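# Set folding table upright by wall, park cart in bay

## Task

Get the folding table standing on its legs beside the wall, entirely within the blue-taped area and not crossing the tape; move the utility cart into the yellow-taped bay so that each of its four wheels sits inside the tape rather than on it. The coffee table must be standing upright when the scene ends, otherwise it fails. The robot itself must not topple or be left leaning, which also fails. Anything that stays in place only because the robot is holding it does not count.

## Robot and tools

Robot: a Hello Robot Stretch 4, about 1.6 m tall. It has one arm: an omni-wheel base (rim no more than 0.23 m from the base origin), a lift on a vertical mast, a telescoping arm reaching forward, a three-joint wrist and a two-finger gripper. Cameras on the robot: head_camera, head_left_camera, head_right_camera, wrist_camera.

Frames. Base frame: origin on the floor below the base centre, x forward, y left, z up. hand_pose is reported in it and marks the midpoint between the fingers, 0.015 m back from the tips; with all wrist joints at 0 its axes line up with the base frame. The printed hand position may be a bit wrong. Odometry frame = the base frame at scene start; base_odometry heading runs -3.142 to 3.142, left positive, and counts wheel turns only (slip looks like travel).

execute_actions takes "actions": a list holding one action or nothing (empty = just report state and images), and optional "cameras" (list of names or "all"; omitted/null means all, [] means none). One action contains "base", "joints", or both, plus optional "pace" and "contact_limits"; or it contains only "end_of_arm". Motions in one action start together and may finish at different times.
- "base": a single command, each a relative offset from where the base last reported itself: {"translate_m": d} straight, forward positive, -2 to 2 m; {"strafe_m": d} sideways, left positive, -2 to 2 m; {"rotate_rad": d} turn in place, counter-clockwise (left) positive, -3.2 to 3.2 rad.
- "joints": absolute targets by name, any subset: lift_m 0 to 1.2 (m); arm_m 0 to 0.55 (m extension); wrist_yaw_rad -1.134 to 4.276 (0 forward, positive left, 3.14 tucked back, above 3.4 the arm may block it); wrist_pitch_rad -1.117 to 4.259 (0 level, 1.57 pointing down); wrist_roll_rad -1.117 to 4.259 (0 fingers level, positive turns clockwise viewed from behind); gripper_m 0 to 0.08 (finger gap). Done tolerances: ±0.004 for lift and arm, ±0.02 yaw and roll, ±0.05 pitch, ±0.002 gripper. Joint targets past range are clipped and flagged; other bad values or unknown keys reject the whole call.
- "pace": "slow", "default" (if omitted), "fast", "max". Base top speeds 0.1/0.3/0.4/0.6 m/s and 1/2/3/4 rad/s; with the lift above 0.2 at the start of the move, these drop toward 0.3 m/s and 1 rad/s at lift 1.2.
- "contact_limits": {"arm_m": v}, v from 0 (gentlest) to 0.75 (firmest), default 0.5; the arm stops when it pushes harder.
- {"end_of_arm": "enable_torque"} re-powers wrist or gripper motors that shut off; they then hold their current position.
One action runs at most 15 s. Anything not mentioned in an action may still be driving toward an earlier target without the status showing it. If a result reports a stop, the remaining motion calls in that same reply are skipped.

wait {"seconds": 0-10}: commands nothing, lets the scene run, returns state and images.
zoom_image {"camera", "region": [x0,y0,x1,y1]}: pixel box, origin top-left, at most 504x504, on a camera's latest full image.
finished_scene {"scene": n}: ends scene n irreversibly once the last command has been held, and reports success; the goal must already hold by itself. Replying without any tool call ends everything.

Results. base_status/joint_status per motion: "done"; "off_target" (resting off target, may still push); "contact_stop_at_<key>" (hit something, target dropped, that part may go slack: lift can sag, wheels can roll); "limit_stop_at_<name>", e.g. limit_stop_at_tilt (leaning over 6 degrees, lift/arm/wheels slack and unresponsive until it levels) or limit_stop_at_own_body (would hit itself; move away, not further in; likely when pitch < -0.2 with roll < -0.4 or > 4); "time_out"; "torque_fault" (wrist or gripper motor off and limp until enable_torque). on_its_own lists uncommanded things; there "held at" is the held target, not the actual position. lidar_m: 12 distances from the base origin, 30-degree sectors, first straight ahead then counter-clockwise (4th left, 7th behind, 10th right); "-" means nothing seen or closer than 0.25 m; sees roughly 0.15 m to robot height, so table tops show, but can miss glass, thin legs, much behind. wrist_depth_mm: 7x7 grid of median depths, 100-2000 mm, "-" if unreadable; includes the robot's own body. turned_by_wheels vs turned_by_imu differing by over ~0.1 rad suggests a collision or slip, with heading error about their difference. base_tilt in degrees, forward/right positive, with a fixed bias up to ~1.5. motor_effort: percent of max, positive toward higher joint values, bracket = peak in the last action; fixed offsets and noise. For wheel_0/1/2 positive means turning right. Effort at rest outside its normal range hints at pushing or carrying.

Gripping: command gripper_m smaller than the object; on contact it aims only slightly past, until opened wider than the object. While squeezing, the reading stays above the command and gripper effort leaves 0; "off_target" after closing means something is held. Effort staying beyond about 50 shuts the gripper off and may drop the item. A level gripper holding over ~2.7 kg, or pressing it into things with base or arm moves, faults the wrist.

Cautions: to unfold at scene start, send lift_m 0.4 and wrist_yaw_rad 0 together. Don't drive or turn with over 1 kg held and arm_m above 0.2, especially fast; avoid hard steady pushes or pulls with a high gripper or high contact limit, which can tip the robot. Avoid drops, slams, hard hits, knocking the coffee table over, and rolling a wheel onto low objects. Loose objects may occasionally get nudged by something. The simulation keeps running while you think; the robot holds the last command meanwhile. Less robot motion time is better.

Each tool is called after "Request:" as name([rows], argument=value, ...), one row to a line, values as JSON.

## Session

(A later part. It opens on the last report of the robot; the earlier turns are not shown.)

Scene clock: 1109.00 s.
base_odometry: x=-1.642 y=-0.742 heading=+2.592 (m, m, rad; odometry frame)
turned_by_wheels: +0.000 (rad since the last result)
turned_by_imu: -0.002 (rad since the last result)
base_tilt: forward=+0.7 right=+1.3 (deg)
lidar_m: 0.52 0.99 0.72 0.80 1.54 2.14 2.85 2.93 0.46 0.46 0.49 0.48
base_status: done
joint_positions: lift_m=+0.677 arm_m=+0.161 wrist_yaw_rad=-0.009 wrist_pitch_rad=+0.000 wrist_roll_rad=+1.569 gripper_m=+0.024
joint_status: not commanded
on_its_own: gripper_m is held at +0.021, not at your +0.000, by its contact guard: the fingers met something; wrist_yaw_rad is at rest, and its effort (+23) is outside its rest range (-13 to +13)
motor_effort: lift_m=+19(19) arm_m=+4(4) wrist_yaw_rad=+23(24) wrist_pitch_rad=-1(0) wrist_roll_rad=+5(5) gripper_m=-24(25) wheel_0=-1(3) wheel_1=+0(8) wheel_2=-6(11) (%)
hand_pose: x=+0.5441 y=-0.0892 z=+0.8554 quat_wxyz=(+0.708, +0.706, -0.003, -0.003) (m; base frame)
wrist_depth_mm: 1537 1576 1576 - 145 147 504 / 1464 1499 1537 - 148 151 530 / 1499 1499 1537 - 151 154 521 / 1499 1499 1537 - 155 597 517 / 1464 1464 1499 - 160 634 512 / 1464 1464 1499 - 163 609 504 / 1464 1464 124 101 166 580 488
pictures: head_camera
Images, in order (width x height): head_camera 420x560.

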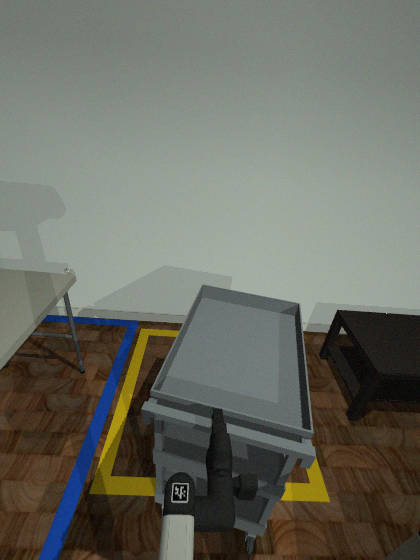

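Request:
execute_actions([
  {"base":{"strafe_m":-0.1},"pace":"slow"},
], cameras=["head_camera"])

Request:
execute_actions([
  {"base":{"translate_m":0.07},"joints":{"arm_m":0.2},"pace":"slow"},
], cameras=["head_camera"])

Scene clock: 1117.53 s.
base_odometry: x=-1.589 y=-0.656 heading=+2.592 (m, m, rad; odometry frame)
turned_by_wheels: +0.000 (rad since the last result)
turned_by_imu: +0.000 (rad since the last result)
base_tilt: forward=+0.7 right=+1.3 (deg)
lidar_m: 0.48 1.08 0.82 0.84 1.63 2.28 2.86 2.94 0.37 0.36 0.37 0.51
base_status: done
joint_positions: lift_m=+0.677 arm_m=+0.161 wrist_yaw_rad=+0.006 wrist_pitch_rad=+0.001 wrist_roll_rad=+1.568 gripper_m=+0.024
joint_status: not commanded
on_its_own: gripper_m is held at +0.021, not at your +0.000, by its contact guard: the fingers met something; wrist_yaw_rad is at rest, and its effort (-19) is outside its rest range (-13 to +13)
motor_effort: lift_m=+20(19) arm_m=+4(4) wrist_yaw_rad=-19(28) wrist_pitch_rad=-1(4) wrist_roll_rad=+7(6) gripper_m=-24(25) wheel_0=+4(10) wheel_1=-1(5) wheel_2=+3(5) (%)
hand_pose: x=+0.5455 y=-0.0861 z=+0.8552 quat_wxyz=(+0.708, +0.706, +0.003, +0.002) (m; base frame)
wrist_depth_mm: 1499 1537 1537 - 157 160 1182 / 1464 1499 1499 - 159 591 508 / 1537 1464 1499 - 160 615 525 / 1464 1464 1499 - 162 640 512 / 1464 1499 1464 101 164 621 508 / 1499 1430 1464 101 165 640 500 / 1397 1430 102 102 166 585 488
pictures: head_camera
Images, in order (width x height): head_camera 420x560.

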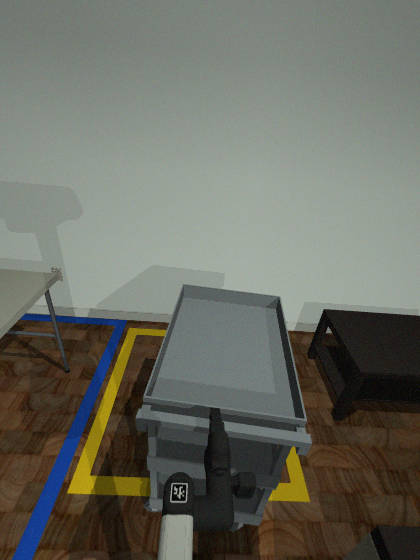

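Scene clock: 1119.50 s.
base_odometry: x=-1.649 y=-0.620 heading=+2.592 (m, m, rad; odometry frame)
turned_by_wheels: +0.000 (rad since the last result)
turned_by_imu: -0.001 (rad since the last result)
base_tilt: forward=+0.7 right=+1.3 (deg)
lidar_m: 0.55 1.12 0.83 0.81 1.63 2.27 2.90 3.03 0.36 0.35 0.37 0.53
base_status: done
joint_positions: lift_m=+0.677 arm_m=+0.199 wrist_yaw_rad=-0.007 wrist_pitch_rad=+0.000 wrist_roll_rad=+1.569 gripper_m=+0.024
joint_status: all done
on_its_own: gripper_m is held at +0.021, not at your +0.000, by its contact guard: the fingers met something; wrist_yaw_rad is at rest, and its effort (+20) is outside its rest range (-13 to +13)
motor_effort: lift_m=+20(20) arm_m=+5(6) wrist_yaw_rad=+20(21) wrist_pitch_rad=+1(5) wrist_roll_rad=+5(7) gripper_m=-24(24) wheel_0=+1(6) wheel_1=+0(1) wheel_2=-6(9) (%)
hand_pose: x=+0.5820 y=-0.0890 z=+0.8555 quat_wxyz=(+0.708, +0.706, -0.003, -0.003) (m; base frame)
wrist_depth_mm: 1430 1464 1397 - 150 152 517 / 1336 1397 1397 - 152 155 530 / 1430 1336 1464 - 155 615 525 / 1336 1366 1366 - 158 609 517 / 1366 1308 1397 - 161 627 512 / 1366 1366 1366 163 164 634 496 / 1336 1308 102 101 166 574 492
pictures: head_camera
Images, in order (width x height): head_camera 420x560.

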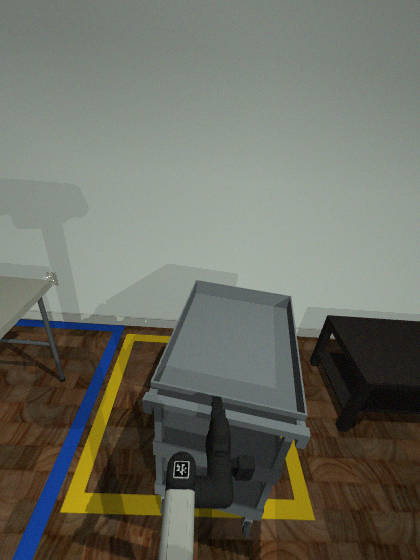

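Request:
execute_actions([
  {"joints":{"gripper_m":0.08}},
], cameras=[])

Request:
execute_actions([
  {"joints":{"arm_m":0}},
], cameras=[])

Request:
execute_actions([
  {"joints":{"lift_m":1.1},"base":{"rotate_rad":-0.06}},
], cameras=[])

Request:
execute_actions([
  {"joints":{"wrist_pitch_rad":1.57}},
], cameras=[])

Request:
execute_actions([
  {"joints":{"arm_m":0.55},"base":{"translate_m":0.15},"pace":"slow"},
], cameras=["head_right_camera","wrist_camera"])

Scene clock: 1127.13 s.
base_odometry: x=-1.649 y=-0.620 heading=+2.592 (m, m, rad; odometry frame)
turned_by_wheels: +0.000 (rad since the last result)
turned_by_imu: +0.000 (rad since the last result)
base_tilt: forward=+0.7 right=+1.3 (deg)
lidar_m: 0.53 1.09 0.82 0.80 1.64 2.26 2.92 3.01 0.39 0.35 0.38 0.53
base_status: not commanded
joint_positions: lift_m=+0.677 arm_m=+0.199 wrist_yaw_rad=+0.000 wrist_pitch_rad=+0.002 wrist_roll_rad=+1.570 gripper_m=+0.080
joint_status: all done
motor_effort: lift_m=+19(19) arm_m=+5(5) wrist_yaw_rad=+1(20) wrist_pitch_rad=-9(7) wrist_roll_rad=+2(4) gripper_m=+2(22) wheel_0=+0(0) wheel_1=+0(0) wheel_2=-2(7) (%)
hand_pose: x=+0.5827 y=-0.0875 z=+0.8549 quat_wxyz=(+0.708, +0.707, +0.001, -0.001) (m; base frame)
wrist_depth_mm: 1366 1397 1464 - 148 150 484 / 1366 1366 1397 - 151 154 525 / 1366 1366 1430 - 154 597 521 / 1336 1397 1366 - 157 597 512 / 1336 1366 1366 - 160 621 508 / 1336 1366 1336 162 164 627 496 / - 123 1397 101 146 559 488
pictures: none
No camera images: the call's "cameras" was empty. Leave "cameras" out to get every camera's image.

Scene clock: 1128.83 s.
base_odometry: x=-1.649 y=-0.620 heading=+2.592 (m, m, rad; odometry frame)
turned_by_wheels: +0.000 (rad since the last result)
turned_by_imu: +0.000 (rad since the last result)
base_tilt: forward=+0.7 right=+1.3 (deg)
lidar_m: 0.53 1.12 0.83 0.80 1.65 2.27 2.92 3.03 0.38 0.35 0.39 0.53
base_status: not commanded
joint_positions: lift_m=+0.677 arm_m=+0.001 wrist_yaw_rad=+0.000 wrist_pitch_rad=+0.003 wrist_roll_rad=+1.570 gripper_m=+0.080
joint_status: all done
motor_effort: lift_m=+20(19) arm_m=-5(8) wrist_yaw_rad=-1(1) wrist_pitch_rad=-10(8) wrist_roll_rad=+2(2) gripper_m=+1(2) wheel_0=+0(0) wheel_1=+0(0) wheel_2=-1(1) (%)
hand_pose: x=+0.3847 y=-0.0874 z=+0.8548 quat_wxyz=(+0.708, +0.707, +0.001, -0.001) (m; base frame)
wrist_depth_mm: 1576 1576 1618 310 340 347 1060 / 1576 1576 1618 336 1708 759 504 / 1537 1576 1618 343 946 741 521 / 1499 1576 1618 347 976 715 517 / 1576 1576 1537 353 976 699 508 / 1537 1537 1618 366 1618 691 504 / - 123 1576 370 146 591 500
pictures: none
No camera images: the call's "cameras" was empty. Leave "cameras" out to get every camera's image.

Scene clock: 1131.53 s.
base_odometry: x=-1.649 y=-0.620 heading=+2.533 (m, m, rad; odometry frame)
turned_by_wheels: -0.060 (rad since the last result)
turned_by_imu: -0.061 (rad since the last result)
base_tilt: forward=+0.7 right=+1.3 (deg)
lidar_m: 0.54 1.20 0.83 0.80 1.59 2.12 2.91 2.99 0.38 0.36 0.38 0.55
base_status: done
joint_positions: lift_m=+1.100 arm_m=+0.001 wrist_yaw_rad=+0.000 wrist_pitch_rad=+0.003 wrist_roll_rad=+1.570 gripper_m=+0.080
joint_status: all done
motor_effort: lift_m=+25(28) arm_m=-5(5) wrist_yaw_rad=-1(1) wrist_pitch_rad=-9(9) wrist_roll_rad=+2(2) gripper_m=+2(1) wheel_0=+3(5) wheel_1=+1(6) wheel_2=+0(6) (%)
hand_pose: x=+0.3847 y=-0.0874 z=+1.2773 quat_wxyz=(+0.708, +0.707, +0.001, -0.001) (m; base frame)
wrist_depth_mm: 1618 1661 1708 1708 1808 1756 1397 / 1618 1661 1661 1661 1708 1661 1661 / 1537 1618 1618 1661 1708 976 634 / 1576 1576 1576 1661 1661 904 661 / 1499 1537 1576 1576 1618 904 647 / 1499 1537 1576 1576 1618 842 634 / - 123 1537 1537 146 741 621
pictures: none
No camera images: the call's "cameras" was empty. Leave "cameras" out to get every camera's image.

Scene clock: 1133.03 s.
base_odometry: x=-1.649 y=-0.620 heading=+2.533 (m, m, rad; odometry frame)
turned_by_wheels: +0.000 (rad since the last result)
turned_by_imu: +0.000 (rad since the last result)
base_tilt: forward=+0.7 right=+1.3 (deg)
lidar_m: 0.53 1.17 0.84 0.80 1.62 2.14 2.90 3.00 0.39 0.34 0.37 0.55
base_status: not commanded
joint_positions: lift_m=+1.100 arm_m=+0.001 wrist_yaw_rad=+0.000 wrist_pitch_rad=+1.569 wrist_roll_rad=+1.570 gripper_m=+0.080
joint_status: all done
motor_effort: lift_m=+25(25) arm_m=-4(5) wrist_yaw_rad=-1(1) wrist_pitch_rad=+5(3) wrist_roll_rad=+2(2) gripper_m=+1(1) wheel_0=+3(3) wheel_1=+1(1) wheel_2=+1(0) (%)
hand_pose: x=+0.1723 y=-0.0874 z=+1.0652 quat_wxyz=(+0.501, +0.500, +0.500, -0.499) (m; base frame)
wrist_depth_mm: 1205 1205 1205 436 430 427 433 / 1160 1160 1229 615 597 580 564 / 715 1205 1205 1025 976 1118 1281 / 707 1025 1182 1205 1255 1229 1281 / 699 1160 1160 991 1008 1255 1229 / 809 1182 1160 976 976 1205 332 / - 123 1160 1182 146 1205 1229
pictures: none
No camera images: the call's "cameras" was empty. Leave "cameras" out to get every camera's image.

Scene clock: 1139.80 s.
base_odometry: x=-1.772 y=-0.534 heading=+2.533 (m, m, rad; odometry frame)
turned_by_wheels: +0.000 (rad since the last result)
turned_by_imu: -0.002 (rad since the last result)
base_tilt: forward=+0.7 right=+1.3 (deg)
lidar_m: 0.38 0.43 0.85 0.80 1.61 2.15 3.05 0.55 0.38 0.35 0.38 0.38
base_status: done
joint_positions: lift_m=+1.100 arm_m=+0.549 wrist_yaw_rad=+0.000 wrist_pitch_rad=+1.570 wrist_roll_rad=+1.570 gripper_m=+0.080
joint_status: all done
motor_effort: lift_m=+26(25) arm_m=+5(2) wrist_yaw_rad=-1(1) wrist_pitch_rad=-2(1) wrist_roll_rad=+2(2) gripper_m=+1(2) wheel_0=+1(8) wheel_1=+1(7) wheel_2=-2(10) (%)
hand_pose: x=+0.7203 y=-0.0874 z=+1.0652 quat_wxyz=(+0.501, +0.500, +0.500, -0.499) (m; base frame)
wrist_depth_mm: 418 421 424 407 1281 1205 854 / 410 415 421 430 436 424 418 / 404 410 418 424 430 442 415 / 402 407 415 415 430 436 410 / 399 404 410 418 421 433 387 / 397 399 404 415 421 427 379 / - 123 402 407 146 418 370
pictures: head_right_camera, wrist_camera
Images, in order (width x height): head_right_camera 420x672, wrist_camera 616x392.

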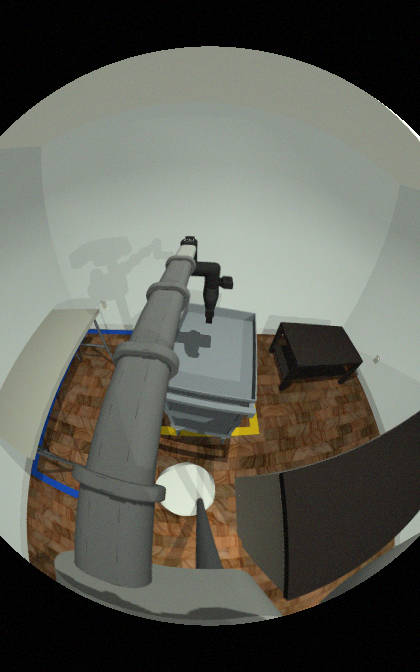

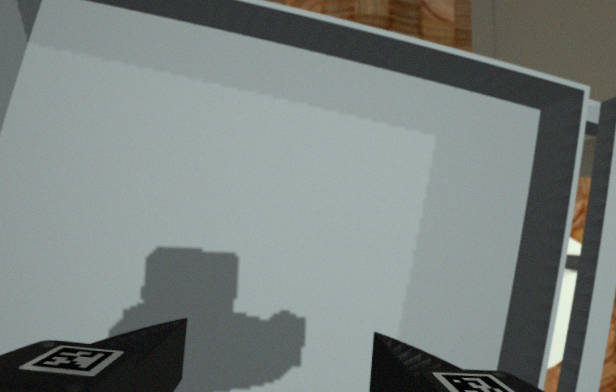

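Request:
execute_actions([
  {"joints":{"lift_m":0.85},"pace":"slow"},
], cameras=[])

Request:
execute_actions([
  {"base":{"strafe_m":0.28},"pace":"slow"},
], cameras=["head_camera","head_right_camera"])

Scene clock: 1148.27 s.
base_odometry: x=-1.772 y=-0.534 heading=+2.533 (m, m, rad; odometry frame)
turned_by_wheels: +0.000 (rad since the last result)
turned_by_imu: -0.001 (rad since the last result)
base_tilt: forward=+0.7 right=+1.3 (deg)
lidar_m: 0.38 0.45 0.84 0.79 1.63 2.14 3.07 0.57 0.38 0.35 0.38 0.38
base_status: not commanded
joint_positions: lift_m=+0.850 arm_m=+0.549 wrist_yaw_rad=+0.000 wrist_pitch_rad=+1.570 wrist_roll_rad=+1.570 gripper_m=+0.080
joint_status: all done
motor_effort: lift_m=+18(24) arm_m=+5(5) wrist_yaw_rad=-1(1) wrist_pitch_rad=+1(0) wrist_roll_rad=+2(2) gripper_m=+1(1) wheel_0=+1(1) wheel_1=+1(1) wheel_2=-2(2) (%)
hand_pose: x=+0.7203 y=-0.0874 z=+0.8159 quat_wxyz=(+0.501, +0.500, +0.500, -0.499) (m; base frame)
wrist_depth_mm: 170 172 175 178 181 183 186 / 167 170 173 175 179 182 184 / 166 168 171 174 177 180 182 / 164 167 169 171 175 177 180 / 162 165 167 170 173 176 177 / 160 163 166 168 171 174 175 / - 123 164 166 146 172 174
pictures: none
No camera images: the call's "cameras" was empty. Leave "cameras" out to get every camera's image.

Scene clock: 1152.20 s.
base_odometry: x=-1.932 y=-0.764 heading=+2.532 (m, m, rad; odometry frame)
turned_by_wheels: -0.001 (rad since the last result)
turned_by_imu: -0.003 (rad since the last result)
base_tilt: forward=+0.7 right=+1.3 (deg)
lidar_m: 0.41 0.78 0.53 0.51 1.32 1.76 3.06 3.14 0.67 0.63 0.55 0.43
base_status: done
joint_positions: lift_m=+0.850 arm_m=+0.549 wrist_yaw_rad=-0.001 wrist_pitch_rad=+1.569 wrist_roll_rad=+1.571 gripper_m=+0.080
joint_status: not commanded
motor_effort: lift_m=+19(19) arm_m=+4(5) wrist_yaw_rad=+1(12) wrist_pitch_rad=+1(8) wrist_roll_rad=-2(13) gripper_m=+1(2) wheel_0=-3(20) wheel_1=-2(2) wheel_2=-4(12) (%)
hand_pose: x=+0.7206 y=-0.0874 z=+0.8158 quat_wxyz=(+0.500, +0.501, +0.499, -0.500) (m; base frame)
wrist_depth_mm: 169 172 175 178 181 184 186 / 168 170 173 175 178 181 183 / 167 168 171 174 177 180 182 / 164 167 169 172 175 177 180 / 162 164 167 170 172 175 177 / 160 163 166 167 170 173 175 / - 123 163 166 146 171 174
pictures: head_camera, head_right_camera
Images, in order (width x height): head_camera 420x560, head_right_camera 420x672.

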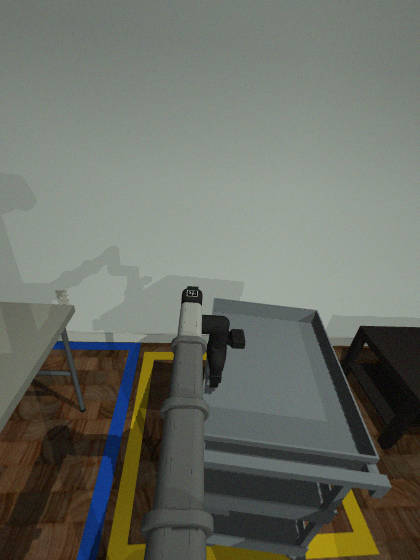

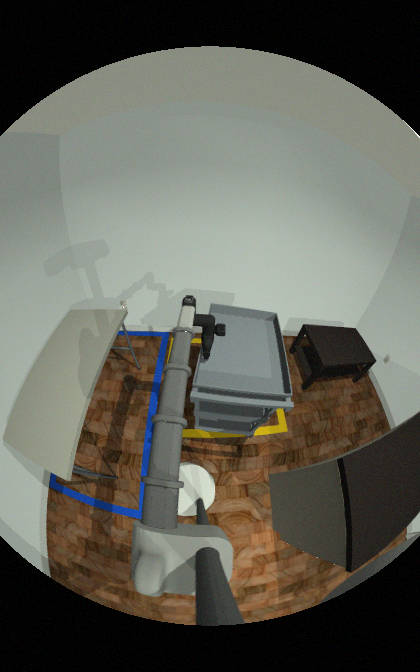

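Request:
execute_actions([
  {"base":{"strafe_m":0.06},"pace":"slow"},
], cameras=[])

Request:
execute_actions([
  {"base":{"strafe_m":-0.06},"pace":"slow"},
], cameras=[])

Request:
execute_actions([
  {"joints":{"lift_m":1.1}},
], cameras=[])

Request:
execute_actions([
  {"joints":{"arm_m":0},"base":{"translate_m":-0.25}},
], cameras=[])

Request:
execute_actions([
  {"joints":{"wrist_pitch_rad":0},"base":{"strafe_m":-0.13}},
], cameras=[])

Request:
execute_actions([
  {"joints":{"lift_m":0.677}},
], cameras=["head_camera","wrist_camera"])

Scene clock: 1162.17 s.
base_odometry: x=-1.967 y=-0.813 heading=+2.531 (m, m, rad; odometry frame)
turned_by_wheels: -0.001 (rad since the last result)
turned_by_imu: -0.002 (rad since the last result)
base_tilt: forward=+0.7 right=+1.3 (deg)
lidar_m: 0.42 0.66 0.49 0.46 1.27 1.68 3.07 3.15 0.73 0.68 0.58 0.44
base_status: done
joint_positions: lift_m=+0.850 arm_m=+0.549 wrist_yaw_rad=-0.001 wrist_pitch_rad=+1.568 wrist_roll_rad=+1.572 gripper_m=+0.080
joint_status: not commanded
motor_effort: lift_m=+19(19) arm_m=+4(4) wrist_yaw_rad=+1(4) wrist_pitch_rad=+4(4) wrist_roll_rad=-4(7) gripper_m=+0(1) wheel_0=-6(16) wheel_1=-2(2) wheel_2=-3(5) (%)
hand_pose: x=+0.7208 y=-0.0874 z=+0.8158 quat_wxyz=(+0.500, +0.501, +0.499, -0.500) (m; base frame)
wrist_depth_mm: 170 172 175 178 181 183 186 / 168 170 174 176 179 181 184 / 166 168 171 174 176 179 181 / 164 167 170 172 175 178 179 / 163 165 167 170 173 176 178 / 161 163 166 167 170 174 176 / - 123 164 167 146 172 173
pictures: none
No camera images: the call's "cameras" was empty. Leave "cameras" out to get every camera's image.

Scene clock: 1163.90 s.
base_odometry: x=-1.932 y=-0.764 heading=+2.531 (m, m, rad; odometry frame)
turned_by_wheels: +0.000 (rad since the last result)
turned_by_imu: +0.000 (rad since the last result)
base_tilt: forward=+0.7 right=+1.3 (deg)
lidar_m: 0.42 0.78 0.53 0.52 1.32 1.75 3.06 3.13 0.68 0.63 0.57 0.43
base_status: done
joint_positions: lift_m=+0.850 arm_m=+0.549 wrist_yaw_rad=+0.000 wrist_pitch_rad=+1.569 wrist_roll_rad=+1.571 gripper_m=+0.080
joint_status: not commanded
motor_effort: lift_m=+19(19) arm_m=+4(4) wrist_yaw_rad=+1(2) wrist_pitch_rad=+1(6) wrist_roll_rad=-1(4) gripper_m=+0(0) wheel_0=+3(4) wheel_1=-2(9) wheel_2=-1(4) (%)
hand_pose: x=+0.7205 y=-0.0874 z=+0.8158 quat_wxyz=(+0.500, +0.500, +0.500, -0.500) (m; base frame)
wrist_depth_mm: 169 172 175 178 180 183 186 / 167 170 173 175 179 182 184 / 166 168 171 173 176 179 181 / 164 167 169 172 175 177 179 / 162 165 167 169 172 176 177 / 160 163 165 168 171 173 175 / - 123 163 166 146 171 174
pictures: none
No camera images: the call's "cameras" was empty. Leave "cameras" out to get every camera's image.

Scene clock: 1166.00 s.
base_odometry: x=-1.932 y=-0.764 heading=+2.531 (m, m, rad; odometry frame)
turned_by_wheels: +0.000 (rad since the last result)
turned_by_imu: +0.000 (rad since the last result)
base_tilt: forward=+0.7 right=+1.4 (deg)
lidar_m: 0.41 0.77 0.56 0.50 1.31 1.77 3.05 3.16 0.69 0.62 0.58 0.41
base_status: not commanded
joint_positions: lift_m=+1.100 arm_m=+0.549 wrist_yaw_rad=+0.000 wrist_pitch_rad=+1.569 wrist_roll_rad=+1.571 gripper_m=+0.080
joint_status: all done
motor_effort: lift_m=+25(28) arm_m=+4(4) wrist_yaw_rad=+0(1) wrist_pitch_rad=+1(1) wrist_roll_rad=-1(1) gripper_m=+1(0) wheel_0=+3(3) wheel_1=-2(2) wheel_2=-2(2) (%)
hand_pose: x=+0.7205 y=-0.0874 z=+1.0653 quat_wxyz=(+0.500, +0.500, +0.500, -0.500) (m; base frame)
wrist_depth_mm: 415 421 430 436 445 449 399 / 413 415 421 430 436 439 384 / 407 410 418 430 433 439 382 / 402 407 413 421 427 436 379 / 399 402 407 415 424 424 384 / 394 399 407 413 415 418 373 / - 123 389 394 146 387 359
pictures: none
No camera images: the call's "cameras" was empty. Leave "cameras" out to get every camera's image.

Scene clock: 1168.67 s.
base_odometry: x=-1.728 y=-0.907 heading=+2.531 (m, m, rad; odometry frame)
turned_by_wheels: +0.000 (rad since the last result)
turned_by_imu: +0.000 (rad since the last result)
base_tilt: forward=+0.7 right=+1.4 (deg)
lidar_m: 0.65 0.77 0.55 0.69 1.31 1.75 2.81 2.88 0.69 0.64 0.66 0.69
base_status: done
joint_positions: lift_m=+1.100 arm_m=+0.001 wrist_yaw_rad=+0.000 wrist_pitch_rad=+1.570 wrist_roll_rad=+1.570 gripper_m=+0.080
joint_status: all done
motor_effort: lift_m=+25(25) arm_m=-5(3) wrist_yaw_rad=+0(0) wrist_pitch_rad=-2(1) wrist_roll_rad=+0(1) gripper_m=+0(0) wheel_0=-2(5) wheel_1=+0(5) wheel_2=+0(10) (%)
hand_pose: x=+0.1721 y=-0.0874 z=+1.0653 quat_wxyz=(+0.500, +0.500, +0.500, -0.500) (m; base frame)
wrist_depth_mm: 1160 1229 1229 991 946 1308 1281 / 1025 1205 1255 1205 1281 1281 1336 / 1025 1205 1205 1255 1205 1281 1281 / 1025 1160 1205 1229 1229 1255 1281 / 991 1160 1160 960 991 1229 1229 / 1118 1138 1182 976 976 1205 330 / - 123 1160 1182 146 1205 1255
pictures: none
No camera images: the call's "cameras" was empty. Leave "cameras" out to get every camera's image.

Scene clock: 1170.30 s.
base_odometry: x=-1.653 y=-0.800 heading=+2.531 (m, m, rad; odometry frame)
turned_by_wheels: +0.000 (rad since the last result)
turned_by_imu: +0.000 (rad since the last result)
base_tilt: forward=+0.7 right=+1.4 (deg)
lidar_m: 0.65 0.97 0.66 0.72 1.43 1.92 2.81 2.88 0.54 0.52 0.52 0.66
base_status: done
joint_positions: lift_m=+1.100 arm_m=+0.001 wrist_yaw_rad=+0.000 wrist_pitch_rad=+0.003 wrist_roll_rad=+1.570 gripper_m=+0.080
joint_status: all done
motor_effort: lift_m=+25(25) arm_m=-4(5) wrist_yaw_rad=-1(0) wrist_pitch_rad=-9(12) wrist_roll_rad=+0(0) gripper_m=+1(0) wheel_0=+1(8) wheel_1=+2(13) wheel_2=+1(2) (%)
hand_pose: x=+0.3847 y=-0.0874 z=+1.2772 quat_wxyz=(+0.707, +0.707, +0.001, -0.001) (m; base frame)
wrist_depth_mm: 1708 1708 1756 1808 1863 1863 1576 / 1661 1708 1756 1808 1808 1863 1708 / 1618 1661 1708 1708 1808 1808 654 / 1661 1661 1756 1708 1756 904 647 / 1618 1661 1708 1661 1661 891 640 / 1618 1618 1618 1661 1661 854 634 / - 123 1576 1618 147 759 621
pictures: none
No camera images: the call's "cameras" was empty. Leave "cameras" out to get every camera's image.

Scene clock: 1173.00 s.
base_odometry: x=-1.653 y=-0.800 heading=+2.531 (m, m, rad; odometry frame)
turned_by_wheels: +0.000 (rad since the last result)
turned_by_imu: +0.000 (rad since the last result)
base_tilt: forward=+0.7 right=+1.4 (deg)
lidar_m: 0.66 0.95 0.67 0.70 1.44 1.89 2.81 2.88 0.55 0.51 0.53 0.68
base_status: not commanded
joint_positions: lift_m=+0.677 arm_m=+0.001 wrist_yaw_rad=+0.000 wrist_pitch_rad=+0.003 wrist_roll_rad=+1.570 gripper_m=+0.080
joint_status: all done
motor_effort: lift_m=+18(25) arm_m=-4(4) wrist_yaw_rad=-1(1) wrist_pitch_rad=-10(11) wrist_roll_rad=+0(1) gripper_m=+1(0) wheel_0=+1(1) wheel_1=+2(2) wheel_2=+1(2) (%)
hand_pose: x=+0.3847 y=-0.0874 z=+0.8548 quat_wxyz=(+0.707, +0.707, +0.001, -0.001) (m; base frame)
wrist_depth_mm: 1756 1808 1756 1863 1756 1537 1182 / 1661 1756 1756 492 1808 1661 1160 / 1618 1708 1708 496 1078 640 521 / 1661 1618 1661 492 1138 715 521 / 1618 1708 1661 488 1118 715 512 / 1576 1618 1618 488 1078 691 512 / - 123 1618 488 146 574 508
pictures: head_camera, wrist_camera
Images, in order (width x height): head_camera 420x560, wrist_camera 616x392.

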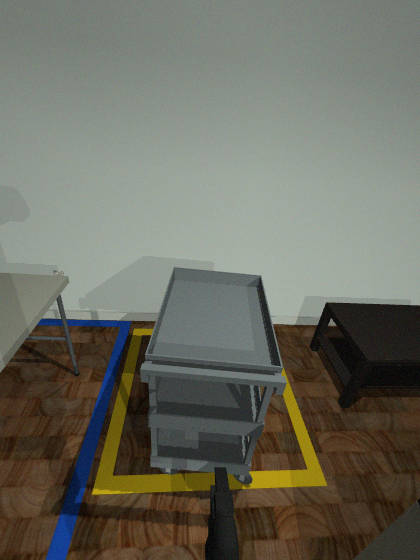

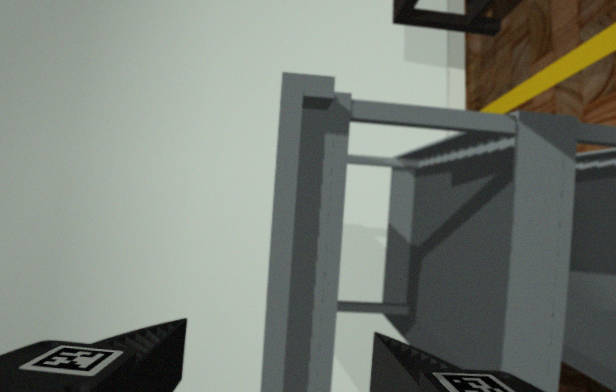

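Request:
execute_actions([
  {"base":{"translate_m":0.2},"joints":{"arm_m":0.1}},
], cameras=[])

Request:
execute_actions([
  {"joints":{"arm_m":0.17},"pace":"slow"},
], cameras=["wrist_camera"])

Request:
execute_actions([
  {"joints":{"gripper_m":0}},
], cameras=[])

Request:
execute_actions([
  {"base":{"translate_m":0.1},"pace":"slow"},
], cameras=["head_camera"])

Scene clock: 1182.20 s.
base_odometry: x=-1.817 y=-0.686 heading=+2.531 (m, m, rad; odometry frame)
turned_by_wheels: +0.000 (rad since the last result)
turned_by_imu: -0.002 (rad since the last result)
base_tilt: forward=+0.7 right=+1.3 (deg)
lidar_m: 0.45 0.50 0.69 0.65 1.43 1.93 3.02 3.08 0.53 0.51 0.52 0.48
base_status: done
joint_positions: lift_m=+0.677 arm_m=+0.099 wrist_yaw_rad=+0.000 wrist_pitch_rad=+0.003 wrist_roll_rad=+1.570 gripper_m=+0.080
joint_status: all done
motor_effort: lift_m=+18(18) arm_m=+4(5) wrist_yaw_rad=-1(1) wrist_pitch_rad=-7(9) wrist_roll_rad=+0(0) gripper_m=+0(0) wheel_0=+1(5) wheel_1=+0(5) wheel_2=+0(9) (%)
hand_pose: x=+0.4828 y=-0.0874 z=+0.8549 quat_wxyz=(+0.707, +0.707, +0.001, -0.001) (m; base frame)
wrist_depth_mm: 1430 1430 1430 132 195 1537 1182 / 1397 1430 1464 132 195 1499 525 / 1397 1397 1464 132 195 691 517 / 1336 1366 1397 132 195 723 512 / 1308 1366 1366 132 195 707 508 / 1308 1308 1366 132 195 699 496 / - 123 1336 132 146 615 488
pictures: none
No camera images: the call's "cameras" was empty. Leave "cameras" out to get every camera's image.

Scene clock: 1184.17 s.
base_odometry: x=-1.817 y=-0.686 heading=+2.531 (m, m, rad; odometry frame)
turned_by_wheels: +0.000 (rad since the last result)
turned_by_imu: -0.001 (rad since the last result)
base_tilt: forward=+0.7 right=+1.3 (deg)
lidar_m: 0.51 0.96 0.69 0.65 1.44 1.93 3.01 3.09 0.53 0.51 0.56 0.52
base_status: not commanded
joint_positions: lift_m=+0.677 arm_m=+0.169 wrist_yaw_rad=+0.000 wrist_pitch_rad=+0.003 wrist_roll_rad=+1.570 gripper_m=+0.080
joint_status: all done
motor_effort: lift_m=+18(18) arm_m=+6(10) wrist_yaw_rad=+0(13) wrist_pitch_rad=-9(12) wrist_roll_rad=+0(0) gripper_m=+0(1) wheel_0=+0(2) wheel_1=+0(1) wheel_2=-4(7) (%)
hand_pose: x=+0.5525 y=-0.0875 z=+0.8548 quat_wxyz=(+0.707, +0.707, +0.001, -0.001) (m; base frame)
wrist_depth_mm: 1336 1366 1430 104 167 1464 1182 / 1366 1366 1366 104 167 1464 521 / 1336 1336 1336 104 167 615 525 / 1281 1308 1308 103 166 627 512 / 1308 1255 1308 103 166 654 504 / 1229 1281 1281 103 165 647 496 / - 123 157 102 146 603 484
pictures: wrist_camera
Images, in order (width x height): wrist_camera 616x392.

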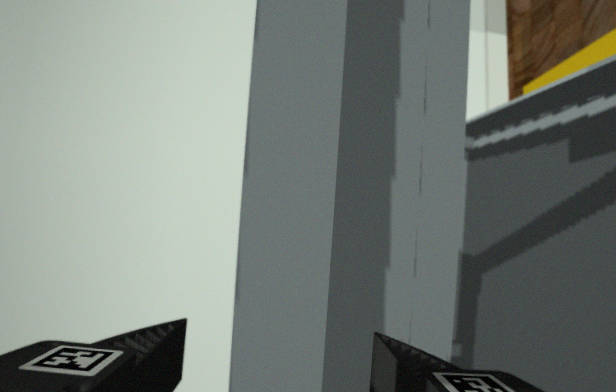

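Scene clock: 1185.33 s.
base_odometry: x=-1.817 y=-0.686 heading=+2.531 (m, m, rad; odometry frame)
turned_by_wheels: +0.000 (rad since the last result)
turned_by_imu: +0.000 (rad since the last result)
base_tilt: forward=+0.7 right=+1.3 (deg)
lidar_m: 0.51 0.98 0.69 0.65 1.46 1.94 3.02 3.11 0.55 0.50 0.53 0.52
base_status: not commanded
joint_positions: lift_m=+0.677 arm_m=+0.169 wrist_yaw_rad=-0.001 wrist_pitch_rad=+0.002 wrist_roll_rad=+1.570 gripper_m=+0.024
joint_status: gripper_m off_target (ended at +0.024, target +0.000)
on_its_own: gripper_m is held at +0.021, not at your +0.000, by its contact guard: the fingers met something
motor_effort: lift_m=+19(19) arm_m=+5(6) wrist_yaw_rad=+3(4) wrist_pitch_rad=-8(20) wrist_roll_rad=+1(0) gripper_m=-27(27) wheel_0=+0(0) wheel_1=+1(1) wheel_2=-4(4) (%)
hand_pose: x=+0.5525 y=-0.0877 z=+0.8551 quat_wxyz=(+0.707, +0.707, +0.000, -0.001) (m; base frame)
wrist_depth_mm: 1336 1430 1397 105 167 1464 1205 / 1308 1366 1366 104 167 1464 517 / 1336 1336 1366 104 167 609 521 / 1255 1281 1336 104 166 634 517 / 1281 1281 1281 103 166 634 512 / 1255 1308 1281 103 165 647 504 / 1229 1281 102 103 165 634 488
pictures: none
No camera images: the call's "cameras" was empty. Leave "cameras" out to get every camera's image.

Scene clock: 1187.60 s.
base_odometry: x=-1.899 y=-0.629 heading=+2.531 (m, m, rad; odometry frame)
turned_by_wheels: +0.000 (rad since the last result)
turned_by_imu: +0.000 (rad since the last result)
base_tilt: forward=+0.7 right=+1.3 (deg)
lidar_m: 0.49 0.51 0.68 0.65 1.46 1.94 3.11 3.18 0.53 0.50 1.33 0.52
base_status: done
joint_positions: lift_m=+0.677 arm_m=+0.169 wrist_yaw_rad=+0.004 wrist_pitch_rad=+0.001 wrist_roll_rad=+1.568 gripper_m=+0.024
joint_status: not commanded
on_its_own: gripper_m is held at +0.021, not at your +0.000, by its contact guard: the fingers met something
motor_effort: lift_m=+19(19) arm_m=+5(5) wrist_yaw_rad=-13(13) wrist_pitch_rad=-4(6) wrist_roll_rad=+8(7) gripper_m=-24(27) wheel_0=+4(9) wheel_1=+2(6) wheel_2=-1(11) (%)
hand_pose: x=+0.5529 y=-0.0866 z=+0.8552 quat_wxyz=(+0.708, +0.706, +0.002, +0.001) (m; base frame)
wrist_depth_mm: 1255 1281 1336 116 184 1336 1160 / 1255 1255 1281 114 180 1308 1182 / 1205 1255 1281 112 177 699 500 / 1182 1229 1229 111 174 691 517 / 1205 1182 1205 109 170 661 508 / 1182 1182 1160 107 168 647 496 / 1118 1160 104 105 166 640 492
pictures: head_camera
Images, in order (width x height): head_camera 420x560.

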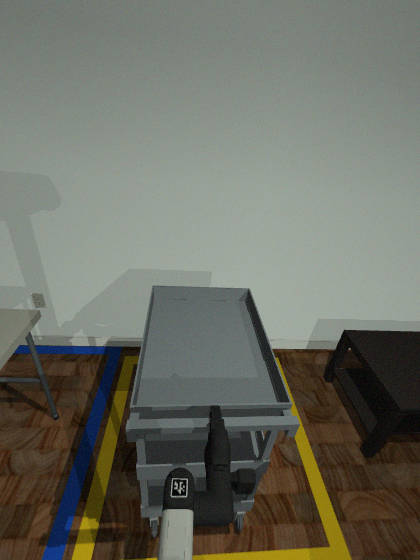

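Request:
execute_actions([
  {"base":{"translate_m":0.07},"pace":"slow"},
], cameras=[])

Request:
execute_actions([
  {"joints":{"gripper_m":0.08}},
], cameras=[])

Request:
execute_actions([
  {"joints":{"arm_m":0,"lift_m":0.3},"base":{"translate_m":-0.6}},
])

Scene clock: 1194.90 s.
base_odometry: x=-1.956 y=-0.589 heading=+2.532 (m, m, rad; odometry frame)
turned_by_wheels: +0.001 (rad since the last result)
turned_by_imu: +0.000 (rad since the last result)
base_tilt: forward=+0.7 right=+1.3 (deg)
lidar_m: 0.48 0.49 0.69 0.65 0.68 1.93 3.20 0.77 0.54 0.50 1.28 0.55
base_status: done
joint_positions: lift_m=+0.677 arm_m=+0.169 wrist_yaw_rad=+0.005 wrist_pitch_rad=+0.001 wrist_roll_rad=+1.568 gripper_m=+0.024
joint_status: not commanded
on_its_own: gripper_m is held at +0.021, not at your +0.000, by its contact guard: the fingers met something; wrist_yaw_rad is at rest, and its effort (-15) is outside its rest range (-13 to +13)
motor_effort: lift_m=+19(19) arm_m=+5(5) wrist_yaw_rad=-15(16) wrist_pitch_rad=-1(5) wrist_roll_rad=+8(7) gripper_m=-24(24) wheel_0=+6(10) wheel_1=+3(9) wheel_2=-2(6) (%)
hand_pose: x=+0.5531 y=-0.0863 z=+0.8552 quat_wxyz=(+0.708, +0.706, +0.002, +0.002) (m; base frame)
wrist_depth_mm: 1160 1205 1255 126 196 234 236 / 1182 1182 1182 122 191 1281 1182 / 1160 1182 1205 119 184 1255 477 / 1098 1160 1160 116 180 654 521 / 1118 1118 1138 112 175 661 508 / 1098 1118 1138 110 170 654 504 / 1078 1098 106 106 166 634 492
pictures: none
No camera images: the call's "cameras" was empty. Leave "cameras" out to get every camera's image.

Scene clock: 1196.10 s.
base_odometry: x=-1.956 y=-0.589 heading=+2.531 (m, m, rad; odometry frame)
turned_by_wheels: -0.001 (rad since the last result)
turned_by_imu: -0.001 (rad since the last result)
base_tilt: forward=+0.7 right=+1.3 (deg)
lidar_m: 0.48 0.53 0.69 0.65 0.67 1.95 3.22 0.77 0.54 0.49 1.28 0.54
base_status: not commanded
joint_positions: lift_m=+0.677 arm_m=+0.169 wrist_yaw_rad=+0.000 wrist_pitch_rad=+0.002 wrist_roll_rad=+1.570 gripper_m=+0.080
joint_status: all done
motor_effort: lift_m=+19(19) arm_m=+5(5) wrist_yaw_rad=-3(16) wrist_pitch_rad=-7(9) wrist_roll_rad=+2(8) gripper_m=+1(22) wheel_0=+2(6) wheel_1=+1(3) wheel_2=-1(2) (%)
hand_pose: x=+0.5528 y=-0.0873 z=+0.8549 quat_wxyz=(+0.708, +0.707, +0.001, -0.001) (m; base frame)
wrist_depth_mm: 1182 1229 1229 128 200 230 233 / 1182 1205 1205 124 193 1308 1160 / 1160 1160 1205 121 187 1229 496 / 1160 1138 1182 117 181 634 508 / 1118 1118 1138 113 176 661 512 / 1098 1098 1118 110 171 647 496 / - 123 1098 107 146 603 492
pictures: none
No camera images: the call's "cameras" was empty. Leave "cameras" out to get every camera's image.

Scene clock: 1199.60 s.
base_odometry: x=-1.464 y=-0.933 heading=+2.531 (m, m, rad; odometry frame)
turned_by_wheels: +0.000 (rad since the last result)
turned_by_imu: +0.001 (rad since the last result)
base_tilt: forward=+0.7 right=+1.3 (deg)
lidar_m: 1.09 0.95 0.77 1.39 1.43 1.89 2.57 2.65 2.47 0.51 0.55 0.73
base_status: done
joint_positions: lift_m=+0.300 arm_m=+0.001 wrist_yaw_rad=+0.000 wrist_pitch_rad=+0.003 wrist_roll_rad=+1.570 gripper_m=+0.080
joint_status: all done
motor_effort: lift_m=+18(17) arm_m=-5(3) wrist_yaw_rad=-1(3) wrist_pitch_rad=-9(10) wrist_roll_rad=+1(2) gripper_m=+1(2) wheel_0=-1(5) wheel_1=+0(6) wheel_2=-2(10) (%)
hand_pose: x=+0.3847 y=-0.0874 z=+0.4779 quat_wxyz=(+0.708, +0.707, +0.001, -0.001) (m; base frame)
wrist_depth_mm: 1921 - - - 1661 931 668 / 1863 1921 - - 1708 931 654 / 1808 1808 1983 - 1661 917 654 / 1863 931 1921 1537 1008 891 647 / 1863 904 1808 1921 1160 878 634 / 1756 878 1397 1863 1138 854 621 / - 123 1863 1808 146 778 615
pictures: head_camera, head_left_camera, head_right_camera, wrist_camera
Images, in order (width x height): head_camera 420x560, head_left_camera 420x672, head_right_camera 420x672, wrist_camera 616x392.

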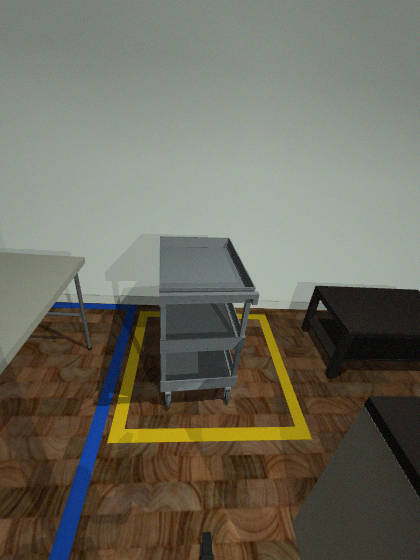

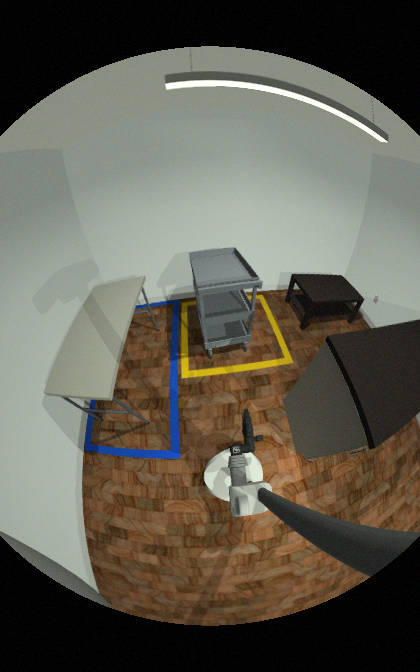

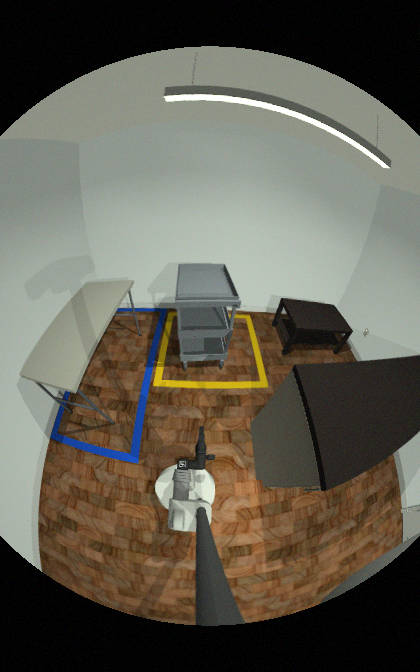

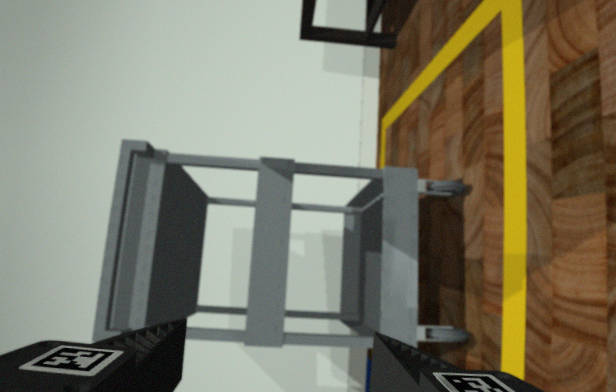

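Request:
zoom_image(camera="head_camera", region=[100, 290, 320, 450])

Region (100, 290, 320, 450) of head_camera's 420x560 image, scaled by 2.291, with more detail than that image has; it fills the top 367 rows of this view, and the rest is white.

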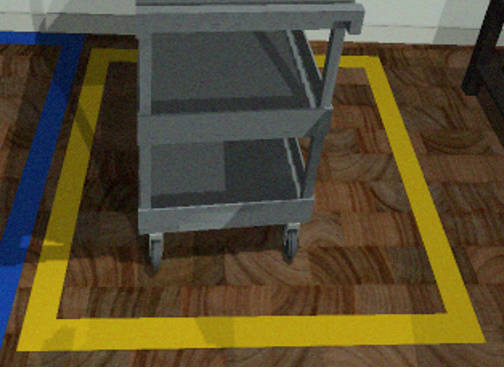

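Request:
finished_scene(scene=2)

The scene is finished: the task was done.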